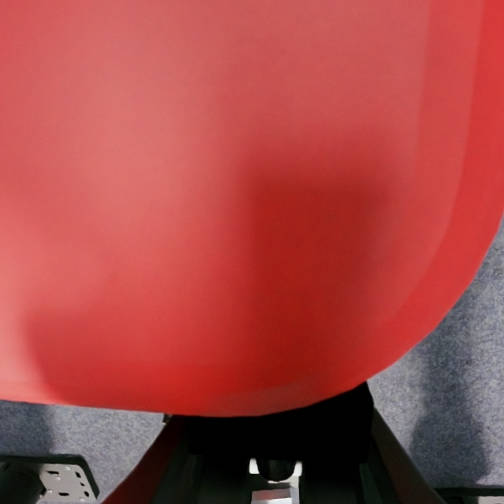

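execute_actions(
  actions=[
    [[0.2899,-0.1357,0.1210,0.6391,0.1125,0.7548,-0.0952,-1,0.3060,-0.0885,0.1490,0.0870,0.0608,0.9943,-0.0053,-0.075],[0.2898,-0.1365,0.1210,0.6392,0.1122,0.7548,-0.0950,-1,0.3060,-0.0885,0.1490,0.0870,0.0608,0.9943,-0.0053,-0.075],[0.2896,-0.1372,0.1210,0.6393,0.1119,0.7548,-0.0947,-1,0.3060,-0.0885,0.1490,0.0870,0.0608,0.9943,-0.0053,-0.075],[0.2895,-0.1379,0.1210,0.6393,0.1115,0.7549,-0.0945,-1,0.3060,-0.0885,0.1490,0.0870,0.0608,0.9943,-0.0053,-0.075],[0.2894,-0.1387,0.1210,0.6394,0.1112,0.7549,-0.0942,-1,0.3060,-0.0885,0.1490,0.0870,0.0608,0.9943,-0.0053,-0.075],[0.2893,-0.1394,0.1210,0.6395,0.1109,0.7549,-0.0940,-1,0.3060,-0.0885,0.1490,0.0870,0.0608,0.9943,-0.0053,-0.075],[0.2892,-0.1401,0.1210,0.6396,0.1106,0.7549,-0.0937,-1,0.3060,-0.0885,0.1490,0.0870,0.0608,0.9943,-0.0053,-0.075],[0.2890,-0.1409,0.1210,0.6397,0.1103,0.7549,-0.0935,-1,0.3060,-0.0885,0.1490,0.0870,0.0608,0.9943,-0.0053,-0.075],[0.2889,-0.1416,0.1210,0.6398,0.1100,0.7549,-0.0932,-1,0.3060,-0.0885,0.1490,0.0870,0.0608,0.9943,-0.0053,-0.075],[0.2888,-0.1423,0.1210,0.6399,0.1097,0.7549,-0.0930,-1,0.3060,-0.0885,0.1490,0.0870,0.0608,0.9943,-0.0053,-0.075],[0.2887,-0.1431,0.1210,0.6400,0.1094,0.7549,-0.0927,-1,0.3060,-0.0885,0.1490,0.0870,0.0608,0.9943,-0.0053,-0.075],[0.2886,-0.1438,0.1210,0.6400,0.1090,0.7550,-0.0925,-1,0.3060,-0.0885,0.1490,0.0870,0.0608,0.9943,-0.0053,-0.075],[0.2884,-0.1445,0.1210,0.6401,0.1087,0.7550,-0.0922,-1,0.3060,-0.0885,0.1490,0.0870,0.0608,0.9943,-0.0053,-0.075],[0.2883,-0.1453,0.1210,0.6402,0.1084,0.7550,-0.0920,-1,0.3060,-0.0885,0.1490,0.0870,0.0608,0.9943,-0.0053,-0.075],[0.2882,-0.1460,0.1210,0.6403,0.1081,0.7550,-0.0917,-1,0.3060,-0.0885,0.1490,0.0870,0.0608,0.9943,-0.0053,-0.075]],
    [[0.2881,-0.1467,0.1210,0.6404,0.1077,0.7550,-0.0914,-1,0.3060,-0.0885,0.1490,0.0870,0.0608,0.9943,-0.0053,-0.075],[0.2880,-0.1475,0.1210,0.6405,0.1074,0.7550,-0.0911,-1,0.3060,-0.0885,0.1490,0.0870,0.0608,0.9943,-0.0053,-0.075],[0.2879,-0.1482,0.1210,0.6405,0.1070,0.7550,-0.0908,-1,0.3060,-0.0885,0.1490,0.0870,0.0608,0.9943,-0.0053,-0.075],[0.2877,-0.1489,0.1210,0.6406,0.1067,0.7551,-0.0905,-1,0.3060,-0.0885,0.1490,0.0870,0.0608,0.9943,-0.0053,-0.075],[0.2876,-0.1497,0.1210,0.6407,0.1063,0.7551,-0.0902,-1,0.3060,-0.0885,0.1490,0.0870,0.0608,0.9943,-0.0053,-0.075],[0.2875,-0.1504,0.1210,0.6408,0.1060,0.7551,-0.0899,-1,0.3060,-0.0885,0.1490,0.0870,0.0608,0.9943,-0.0053,-0.075],[0.2874,-0.1511,0.1210,0.6409,0.1056,0.7551,-0.0896,-1,0.3060,-0.0885,0.1490,0.0870,0.0608,0.9943,-0.0053,-0.075],[0.2873,-0.1519,0.1210,0.6409,0.1053,0.7551,-0.0894,-1,0.3060,-0.0885,0.1490,0.0870,0.0608,0.9943,-0.0053,-0.075],[0.2872,-0.1526,0.1210,0.6410,0.1049,0.7551,-0.0891,-1,0.3060,-0.0885,0.1490,0.0870,0.0608,0.9943,-0.0053,-0.075],[0.2871,-0.1533,0.1210,0.6411,0.1046,0.7551,-0.0888,-1,0.3060,-0.0885,0.1490,0.0870,0.0608,0.9943,-0.0053,-0.075],[0.2870,-0.1541,0.1210,0.6412,0.1042,0.7551,-0.0885,-1,0.3060,-0.0885,0.1490,0.0870,0.0608,0.9943,-0.0053,-0.075],[0.2868,-0.1548,0.1210,0.6413,0.1039,0.7552,-0.0882,-1,0.3060,-0.0885,0.1490,0.0870,0.0608,0.9943,-0.0053,-0.075],[0.2867,-0.1555,0.1210,0.6413,0.1035,0.7552,-0.0879,-1,0.3060,-0.0885,0.1490,0.0870,0.0608,0.9943,-0.0053,-0.075],[0.2866,-0.1563,0.1210,0.6414,0.1032,0.7552,-0.0876,-1,0.3060,-0.0885,0.1490,0.0870,0.0608,0.9943,-0.0053,-0.075],[0.2865,-0.1570,0.1210,0.6415,0.1028,0.7552,-0.0873,-1,0.3060,-0.0885,0.1490,0.0870,0.0608,0.9943,-0.0053,-0.075]],
  ],
)

Scene clock: 1712.13 s.
left_arm: end_effector_position=(+0.2904, -0.0998, +0.1081) grip_measured=-0.969 end_effector_quat_wxyz=(+0.647, +0.082, +0.757, +0.017) | right_arm: end_effector_position=(+0.3076, -0.0959, +0.1981) grip_measured=-0.042 end_effector_quat_wxyz=(+0.142, +0.055, +0.988, +0.006)
Joint positions: left_arm=[-1.302  2.023  0.928  0.667 -1.172 -0.262  0.001] | right_arm=[ 0.631  1.834  1.849 -1.339  0.144  0.615  0.045]
Joint velocities: left_arm=[-0.027  0.1    0.183  0.022  0.007 -0.007  0.   ] | right_arm=[ 0.002  0.007 -0.017 -0.037 -0.11  -0.066  0.   ]
Joint torques (N m, as the arm reports them, + toward a larger angle): left_arm=[-1.97 -9.29 10.58  2.43  1.14 -0.02] | right_arm=[ 0.19 -3.75  0.52  1.56 -0.25  0.3 ]
Motor temperatures (°C, as the motors report them): left_arm=[27 36 41 46 32 28] | right_arm=[27 32 27 31 29 27]
Hand target (left_arm): +0.280, -0.150, +0.127; +0.643, +0.103, +0.754, -0.085
Hand target (right_arm): +0.303, -0.091, +0.151; +0.087, +0.062, +0.994, -0.008
Off the commanded pose (left_arm): 0.059 m, 12 deg.
Off the commanded pose (right_arm): 0.050 m, 6 deg.
camera_calibration (this result's frames):
cam_left_wrist: T_world_to_cam=[[-0.0653586, -0.997857, 0.00320117, -0.0842356], [-0.675904, 0.0419106, -0.735797, 0.29011], [0.734086, -0.0502544, -0.677195, -0.0334904], [0, 0, 0, 1]] pos_world=[0.215166, -0.0978968, 0.191052]
cam_right_wrist: T_world_to_cam=[[-0.110959, -0.988256, -0.105059, -0.0336104], [-0.955802, 0.0771552, 0.283707, 0.293474], [-0.272269, 0.131896, -0.953139, 0.376457], [0, 0, 0, 1]] pos_world=[0.379271, -0.105512, 0.272024]

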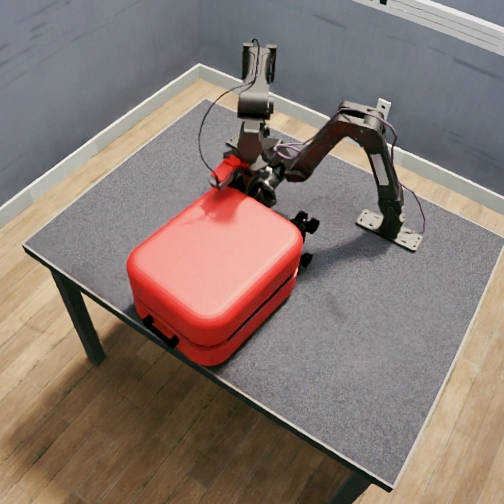

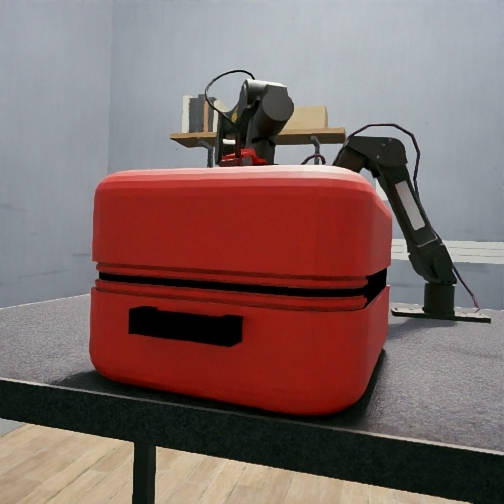

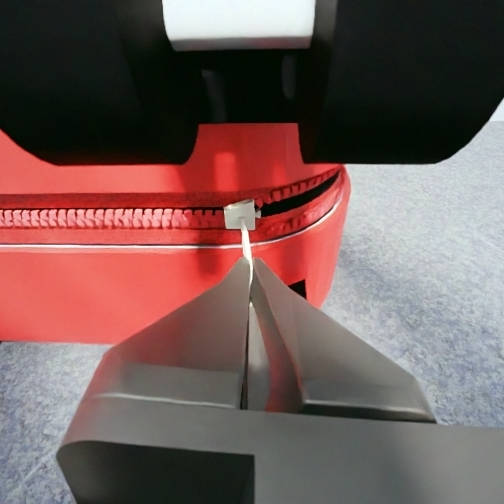

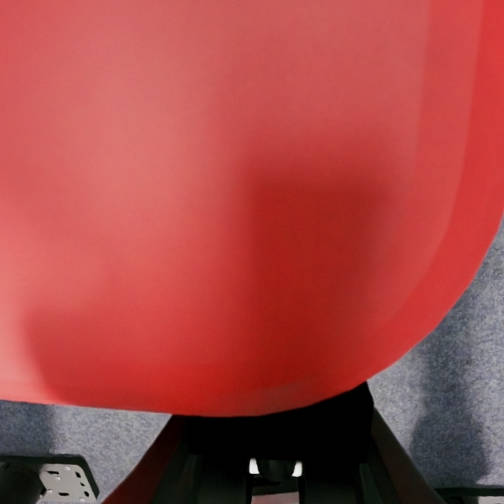

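execute_actions(
  actions=[
    [[0.2866,-0.1577,0.1210,0.6418,0.1015,0.7552,-0.0862,-1,0.3060,-0.0885,0.1490,0.0870,0.0608,0.9943,-0.0053,-0.075],[0.2867,-0.1585,0.1210,0.6420,0.1001,0.7553,-0.0851,-1,0.3060,-0.0885,0.1490,0.0870,0.0608,0.9943,-0.0053,-0.075],[0.2868,-0.1592,0.1210,0.6423,0.0988,0.7553,-0.0840,-1,0.3060,-0.0885,0.1490,0.0870,0.0608,0.9943,-0.0053,-0.075],[0.2869,-0.1599,0.1210,0.6426,0.0975,0.7554,-0.0829,-1,0.3060,-0.0885,0.1490,0.0870,0.0608,0.9943,-0.0053,-0.075],[0.2870,-0.1607,0.1210,0.6429,0.0961,0.7554,-0.0818,-1,0.3060,-0.0885,0.1490,0.0870,0.0608,0.9943,-0.0053,-0.075],[0.2871,-0.1614,0.1210,0.6431,0.0948,0.7555,-0.0807,-1,0.3060,-0.0885,0.1490,0.0870,0.0608,0.9943,-0.0053,-0.075],[0.2872,-0.1621,0.1210,0.6434,0.0935,0.7555,-0.0796,-1,0.3060,-0.0885,0.1490,0.0870,0.0608,0.9943,-0.0053,-0.075],[0.2873,-0.1629,0.1210,0.6437,0.0921,0.7556,-0.0784,-1,0.3060,-0.0885,0.1490,0.0870,0.0608,0.9943,-0.0053,-0.075],[0.2875,-0.1636,0.1210,0.6440,0.0908,0.7556,-0.0773,-1,0.3060,-0.0885,0.1490,0.0870,0.0608,0.9943,-0.0053,-0.075],[0.2876,-0.1643,0.1210,0.6442,0.0895,0.7557,-0.0762,-1,0.3060,-0.0885,0.1490,0.0870,0.0608,0.9943,-0.0053,-0.075],[0.2878,-0.1651,0.1210,0.6445,0.0881,0.7557,-0.0751,-1,0.3060,-0.0885,0.1490,0.0870,0.0608,0.9943,-0.0053,-0.075],[0.2879,-0.1658,0.1210,0.6448,0.0868,0.7558,-0.0740,-1,0.3060,-0.0885,0.1490,0.0870,0.0608,0.9943,-0.0053,-0.075],[0.2881,-0.1665,0.1210,0.6451,0.0855,0.7558,-0.0729,-1,0.3060,-0.0885,0.1490,0.0870,0.0608,0.9943,-0.0053,-0.075],[0.2883,-0.1673,0.1210,0.6453,0.0841,0.7559,-0.0718,-1,0.3060,-0.0885,0.1490,0.0870,0.0608,0.9943,-0.0053,-0.075],[0.2885,-0.1680,0.1210,0.6456,0.0828,0.7559,-0.0707,-1,0.3060,-0.0885,0.1490,0.0870,0.0608,0.9943,-0.0053,-0.075]],
    [[0.2888,-0.1687,0.1210,0.6460,0.0810,0.7559,-0.0692,-1,0.3060,-0.0885,0.1490,0.0870,0.0608,0.9943,-0.0053,-0.075],[0.2892,-0.1694,0.1209,0.6463,0.0792,0.7558,-0.0677,-1,0.3060,-0.0885,0.1490,0.0870,0.0608,0.9943,-0.0053,-0.075],[0.2896,-0.1701,0.1209,0.6467,0.0775,0.7558,-0.0662,-1,0.3060,-0.0885,0.1490,0.0870,0.0608,0.9943,-0.0053,-0.075],[0.2900,-0.1708,0.1209,0.6470,0.0757,0.7558,-0.0648,-1,0.3060,-0.0885,0.1490,0.0870,0.0608,0.9943,-0.0053,-0.075],[0.2904,-0.1715,0.1208,0.6474,0.0739,0.7558,-0.0633,-1,0.3060,-0.0885,0.1490,0.0870,0.0608,0.9943,-0.0053,-0.075],[0.2909,-0.1722,0.1208,0.6478,0.0721,0.7557,-0.0618,-1,0.3060,-0.0885,0.1490,0.0870,0.0608,0.9943,-0.0053,-0.075],[0.2914,-0.1729,0.1208,0.6481,0.0703,0.7557,-0.0603,-1,0.3060,-0.0885,0.1490,0.0870,0.0608,0.9943,-0.0053,-0.075],[0.2919,-0.1736,0.1207,0.6485,0.0686,0.7557,-0.0588,-1,0.3060,-0.0885,0.1490,0.0870,0.0608,0.9943,-0.0053,-0.075],[0.2924,-0.1743,0.1207,0.6488,0.0668,0.7557,-0.0573,-1,0.3060,-0.0885,0.1490,0.0870,0.0608,0.9943,-0.0053,-0.075],[0.2929,-0.1749,0.1207,0.6492,0.0650,0.7556,-0.0558,-1,0.3060,-0.0885,0.1490,0.0870,0.0608,0.9943,-0.0053,-0.075],[0.2934,-0.1755,0.1206,0.6496,0.0632,0.7556,-0.0543,-1,0.3060,-0.0885,0.1490,0.0870,0.0608,0.9943,-0.0053,-0.075],[0.2939,-0.1762,0.1206,0.6499,0.0614,0.7556,-0.0529,-1,0.3060,-0.0885,0.1490,0.0870,0.0608,0.9943,-0.0053,-0.075],[0.2944,-0.1768,0.1206,0.6503,0.0597,0.7556,-0.0514,-1,0.3060,-0.0885,0.1490,0.0870,0.0608,0.9943,-0.0053,-0.075],[0.2950,-0.1774,0.1205,0.6506,0.0579,0.7555,-0.0499,-1,0.3060,-0.0885,0.1490,0.0870,0.0608,0.9943,-0.0053,-0.075],[0.2955,-0.1780,0.1205,0.6510,0.0561,0.7555,-0.0484,-1,0.3060,-0.0885,0.1490,0.0870,0.0608,0.9943,-0.0053,-0.075]],
  ],
)

Scene clock: 1738.10 s.
left_arm: end_effector_position=(+0.3031, -0.1378, +0.1087) grip_measured=-0.970 end_effector_quat_wxyz=(+0.654, +0.047, +0.754, +0.019) | right_arm: end_effector_position=(+0.3076, -0.0959, +0.1981) grip_measured=-0.042 end_effector_quat_wxyz=(+0.142, +0.055, +0.988, +0.006)
Joint positions: left_arm=[-1.306  2.16   1.158  0.566 -1.227 -0.322  0.001] | right_arm=[ 0.631  1.834  1.849 -1.339  0.144  0.615  0.045]
Joint velocities: left_arm=[-0.002  0.139  0.208 -0.125 -0.139 -0.168  0.   ] | right_arm=[-0.007 -0.007  0.012  0.066 -0.022 -0.022  0.   ]
Joint torques (N m, as the arm reports them, + toward a larger angle): left_arm=[ -2.33 -10.62  10.38   2.25   0.79   0.01] | right_arm=[ 0.18 -3.72  0.54  1.56 -0.25  0.3 ]
Motor temperatures (°C, as the motors report them): left_arm=[27 37 41 45 31 28] | right_arm=[27 31 27 31 29 27]
Hand target (left_arm): +0.292, -0.174, +0.123; +0.651, +0.057, +0.755, -0.048
Hand target (right_arm): +0.303, -0.091, +0.151; +0.087, +0.062, +0.994, -0.008
Off the commanded pose (left_arm): 0.043 m, 8 deg.
Off the commanded pose (right_arm): 0.050 m, 6 deg.
camera_calibration (this result's frames):
cam_left_wrist: T_world_to_cam=[[-0.0110796, -0.998879, 0.0460135, -0.142635], [-0.6643, -0.0270412, -0.746977, 0.288873], [0.747384, -0.0388429, -0.663256, -0.0483044], [0, 0, 0, 1]] pos_world=[0.22642, -0.13654, 0.190306]
cam_right_wrist: T_world_to_cam=[[-0.110959, -0.988256, -0.105059, -0.0336104], [-0.955802, 0.0771552, 0.283707, 0.293474], [-0.272269, 0.131896, -0.953139, 0.376457], [0, 0, 0, 1]] pos_world=[0.379271, -0.105512, 0.272024]

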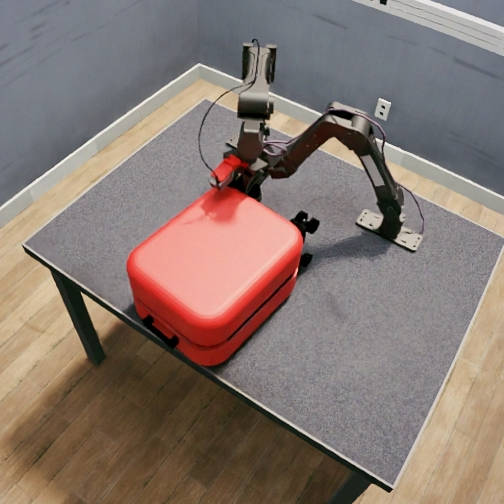

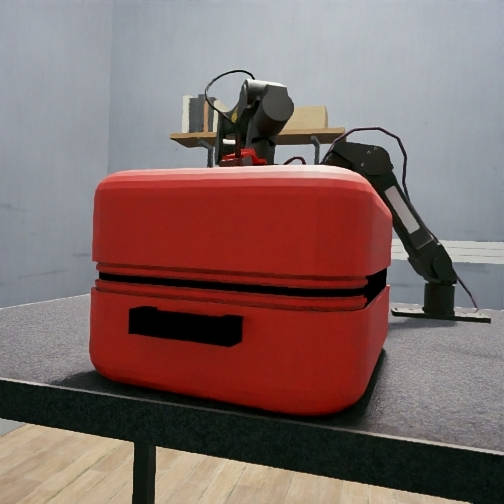

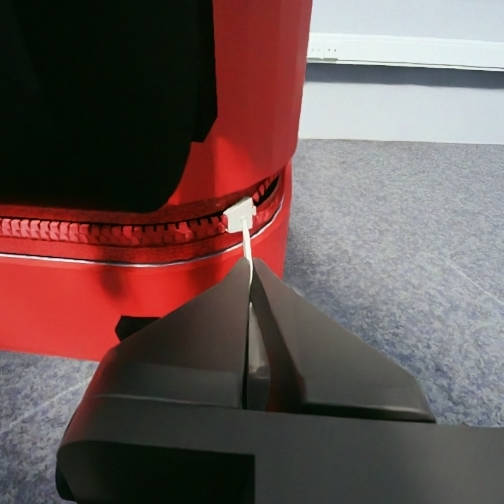

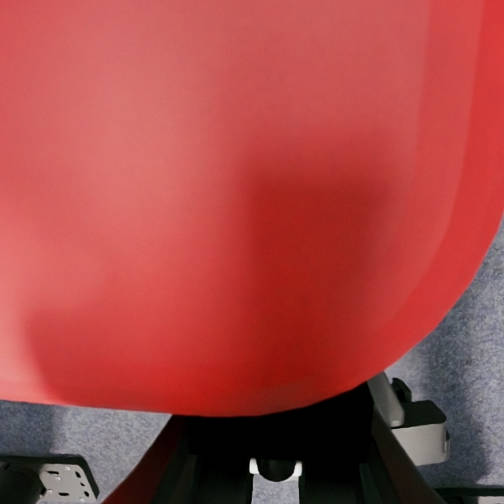

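execute_actions(
  actions=[
    [[0.2966,-0.1779,0.1204,0.6520,0.0524,0.7549,-0.0452,-1,0.3057,-0.0885,0.1490,0.0864,0.0608,0.9943,-0.0053,-0.075],[0.2977,-0.1777,0.1204,0.6530,0.0486,0.7542,-0.0419,-1,0.3054,-0.0886,0.1490,0.0858,0.0608,0.9944,-0.0052,-0.075],[0.2988,-0.1776,0.1203,0.6540,0.0449,0.7536,-0.0387,-1,0.3051,-0.0886,0.1490,0.0853,0.0608,0.9944,-0.0052,-0.075],[0.2999,-0.1775,0.1202,0.6550,0.0411,0.7530,-0.0355,-1,0.3048,-0.0887,0.1490,0.0847,0.0608,0.9945,-0.0052,-0.075],[0.3010,-0.1773,0.1202,0.6560,0.0374,0.7524,-0.0323,-1,0.3045,-0.0887,0.1490,0.0841,0.0608,0.9945,-0.0051,-0.075],[0.3021,-0.1772,0.1201,0.6570,0.0337,0.7517,-0.0290,-1,0.3042,-0.0888,0.1490,0.0835,0.0608,0.9946,-0.0051,-0.075],[0.3032,-0.1771,0.1200,0.6580,0.0299,0.7511,-0.0258,-1,0.3039,-0.0888,0.1490,0.0829,0.0608,0.9946,-0.0051,-0.075],[0.3043,-0.1769,0.1200,0.6589,0.0262,0.7505,-0.0226,-1,0.3036,-0.0889,0.1490,0.0824,0.0608,0.9947,-0.0050,-0.075],[0.3054,-0.1768,0.1199,0.6599,0.0224,0.7499,-0.0194,-1,0.3033,-0.0889,0.1490,0.0818,0.0608,0.9947,-0.0050,-0.075],[0.3065,-0.1767,0.1198,0.6609,0.0187,0.7492,-0.0161,-1,0.3030,-0.0890,0.1490,0.0812,0.0608,0.9948,-0.0050,-0.075],[0.3076,-0.1765,0.1198,0.6619,0.0150,0.7486,-0.0129,-1,0.3027,-0.0890,0.1490,0.0806,0.0608,0.9948,-0.0049,-0.075],[0.3087,-0.1764,0.1197,0.6629,0.0112,0.7480,-0.0097,-1,0.3024,-0.0891,0.1490,0.0800,0.0608,0.9949,-0.0049,-0.075],[0.3098,-0.1763,0.1196,0.6639,0.0075,0.7474,-0.0065,-1,0.3021,-0.0891,0.1490,0.0795,0.0608,0.9949,-0.0049,-0.075],[0.3109,-0.1761,0.1196,0.6649,0.0037,0.7467,-0.0032,-1,0.3018,-0.0892,0.1490,0.0789,0.0608,0.9950,-0.0048,-0.075],[0.3120,-0.1760,0.1195,0.6659,0.0000,0.7461,0.0000,-1,0.3015,-0.0892,0.1490,0.0783,0.0609,0.9950,-0.0048,-0.075]],
    [[0.3135,-0.1757,0.1194,0.6668,-0.0034,0.7451,0.0032,-1,0.3012,-0.0893,0.1490,0.0777,0.0609,0.9950,-0.0048,-0.075],[0.3149,-0.1755,0.1194,0.6677,-0.0068,0.7441,0.0063,-1,0.3009,-0.0893,0.1490,0.0771,0.0609,0.9951,-0.0047,-0.075],[0.3164,-0.1752,0.1193,0.6685,-0.0102,0.7430,0.0095,-1,0.3006,-0.0894,0.1490,0.0766,0.0609,0.9951,-0.0047,-0.075],[0.3179,-0.1749,0.1192,0.6694,-0.0136,0.7420,0.0127,-1,0.3003,-0.0894,0.1490,0.0760,0.0609,0.9952,-0.0047,-0.075],[0.3193,-0.1747,0.1192,0.6703,-0.0170,0.7410,0.0158,-1,0.3000,-0.0895,0.1490,0.0754,0.0609,0.9952,-0.0046,-0.075],[0.3208,-0.1744,0.1191,0.6712,-0.0204,0.7400,0.0190,-1,0.2997,-0.0895,0.1490,0.0748,0.0609,0.9953,-0.0046,-0.075],[0.3223,-0.1741,0.1190,0.6721,-0.0238,0.7390,0.0222,-1,0.2994,-0.0896,0.1490,0.0742,0.0609,0.9953,-0.0046,-0.075],[0.3237,-0.1739,0.1190,0.6729,-0.0273,0.7379,0.0253,-1,0.2991,-0.0896,0.1490,0.0737,0.0609,0.9954,-0.0045,-0.075],[0.3252,-0.1736,0.1189,0.6738,-0.0307,0.7369,0.0285,-1,0.2988,-0.0897,0.1490,0.0731,0.0609,0.9954,-0.0045,-0.075],[0.3267,-0.1733,0.1188,0.6747,-0.0341,0.7359,0.0317,-1,0.2985,-0.0897,0.1490,0.0725,0.0609,0.9955,-0.0045,-0.075],[0.3281,-0.1731,0.1188,0.6756,-0.0375,0.7349,0.0348,-1,0.2982,-0.0898,0.1490,0.0719,0.0609,0.9955,-0.0044,-0.075],[0.3296,-0.1728,0.1187,0.6765,-0.0409,0.7339,0.0380,-1,0.2979,-0.0898,0.1490,0.0713,0.0609,0.9956,-0.0044,-0.075],[0.3311,-0.1725,0.1186,0.6773,-0.0443,0.7328,0.0412,-1,0.2976,-0.0899,0.1490,0.0708,0.0609,0.9956,-0.0044,-0.075],[0.3325,-0.1723,0.1186,0.6782,-0.0477,0.7318,0.0443,-1,0.2973,-0.0899,0.1490,0.0702,0.0609,0.9957,-0.0043,-0.075],[0.3340,-0.1720,0.1185,0.6791,-0.0511,0.7308,0.0475,-1,0.2970,-0.0900,0.1490,0.0696,0.0609,0.9957,-0.0043,-0.075]],
  ],
)

Scene clock: 1780.10 s.
left_arm: end_effector_position=(+0.3218, -0.1544, +0.1068) grip_measured=-0.970 end_effector_quat_wxyz=(+0.681, -0.038, +0.726, +0.083) | right_arm: end_effector_position=(+0.3076, -0.0959, +0.1980) grip_measured=-0.042 end_effector_quat_wxyz=(+0.142, +0.055, +0.988, +0.006)
Joint positions: left_arm=[-1.297  2.363  1.458  0.442 -1.441 -0.389  0.001] | right_arm=[ 0.631  1.834  1.849 -1.339  0.143  0.615  0.045]
Joint velocities: left_arm=[ 0.022  0.188  0.31  -0.081 -0.139 -0.022  0.002] | right_arm=[-0.007 -0.012 -0.002 -0.051 -0.007 -0.022  0.   ]
Joint torques (N m, as the arm reports them, + toward a larger angle): left_arm=[  0.91 -12.57  10.06   1.9    0.46   0.01] | right_arm=[ 0.06 -3.96  0.88  1.18 -0.41  0.34]
Motor temperatures (°C, as the motors report them): left_arm=[27 39 41 43 30 28] | right_arm=[27 31 27 31 29 27]
Hand target (left_arm): +0.333, -0.170, +0.120; +0.680, -0.050, +0.730, +0.047
Hand target (right_arm): +0.295, -0.092, +0.152; +0.070, +0.063, +0.996, -0.007
Off the commanded pose (left_arm): 0.024 m, 4 deg.
Off the commanded pose (right_arm): 0.051 m, 8 deg.
camera_calibration (this result's frames):
cam_left_wrist: T_world_to_cam=[[0.190793, -0.979192, 0.0691508, -0.223317], [-0.576638, -0.168808, -0.79937, 0.25496], [0.79441, 0.11264, -0.596846, -0.0630378], [0, 0, 0, 1]] pos_world=[0.239705, -0.16853, 0.181626]
cam_right_wrist: T_world_to_cam=[[-0.110887, -0.988233, -0.105356, -0.0335174], [-0.955757, 0.0769752, 0.283908, 0.293371], [-0.272457, 0.132176, -0.953046, 0.376498], [0, 0, 0, 1]] pos_world=[0.379255, -0.105469, 0.271998]

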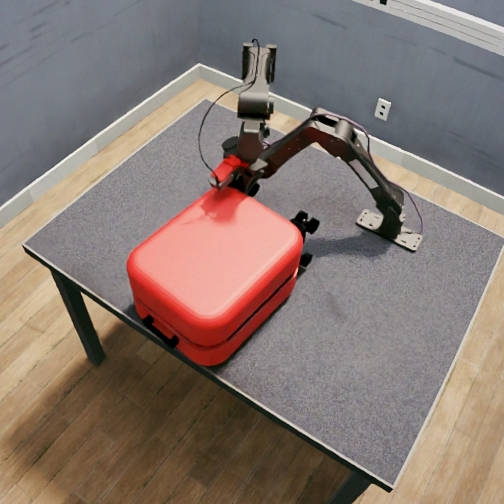

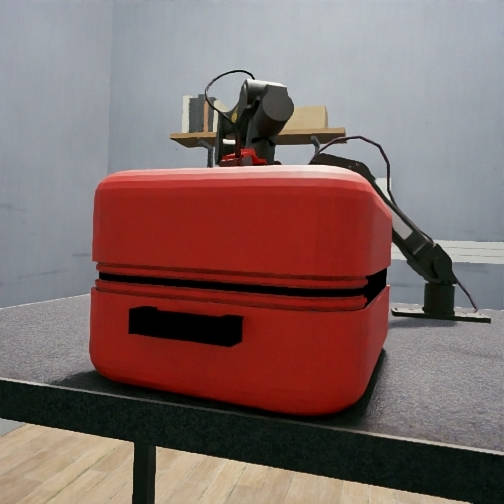

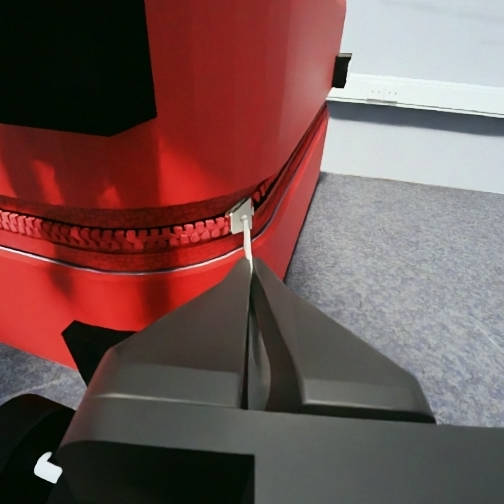

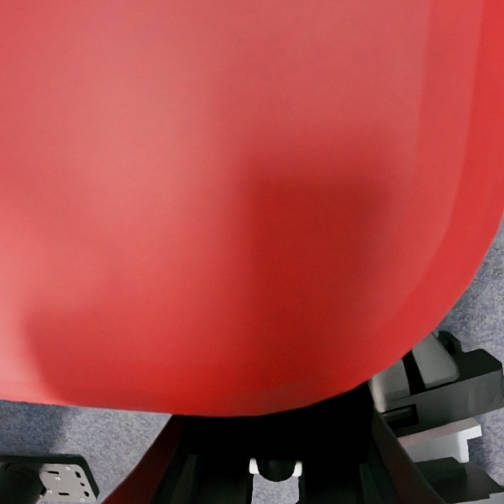

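zoom_image(
  camera="cam_left_wrist",
  region=[200, 90, 360, 270],
)

Region (200, 90, 360, 270) of cam_left_wrist's 504x504 image, scaled by 2.800, with more detail than that image has.

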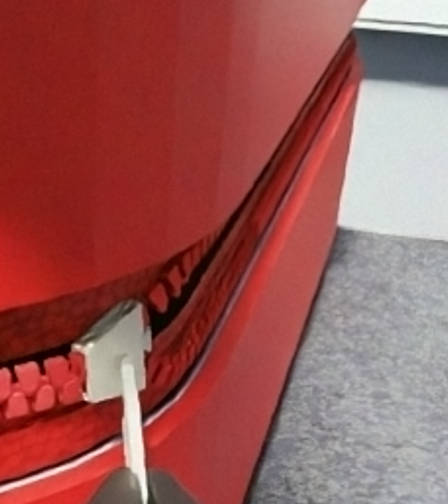

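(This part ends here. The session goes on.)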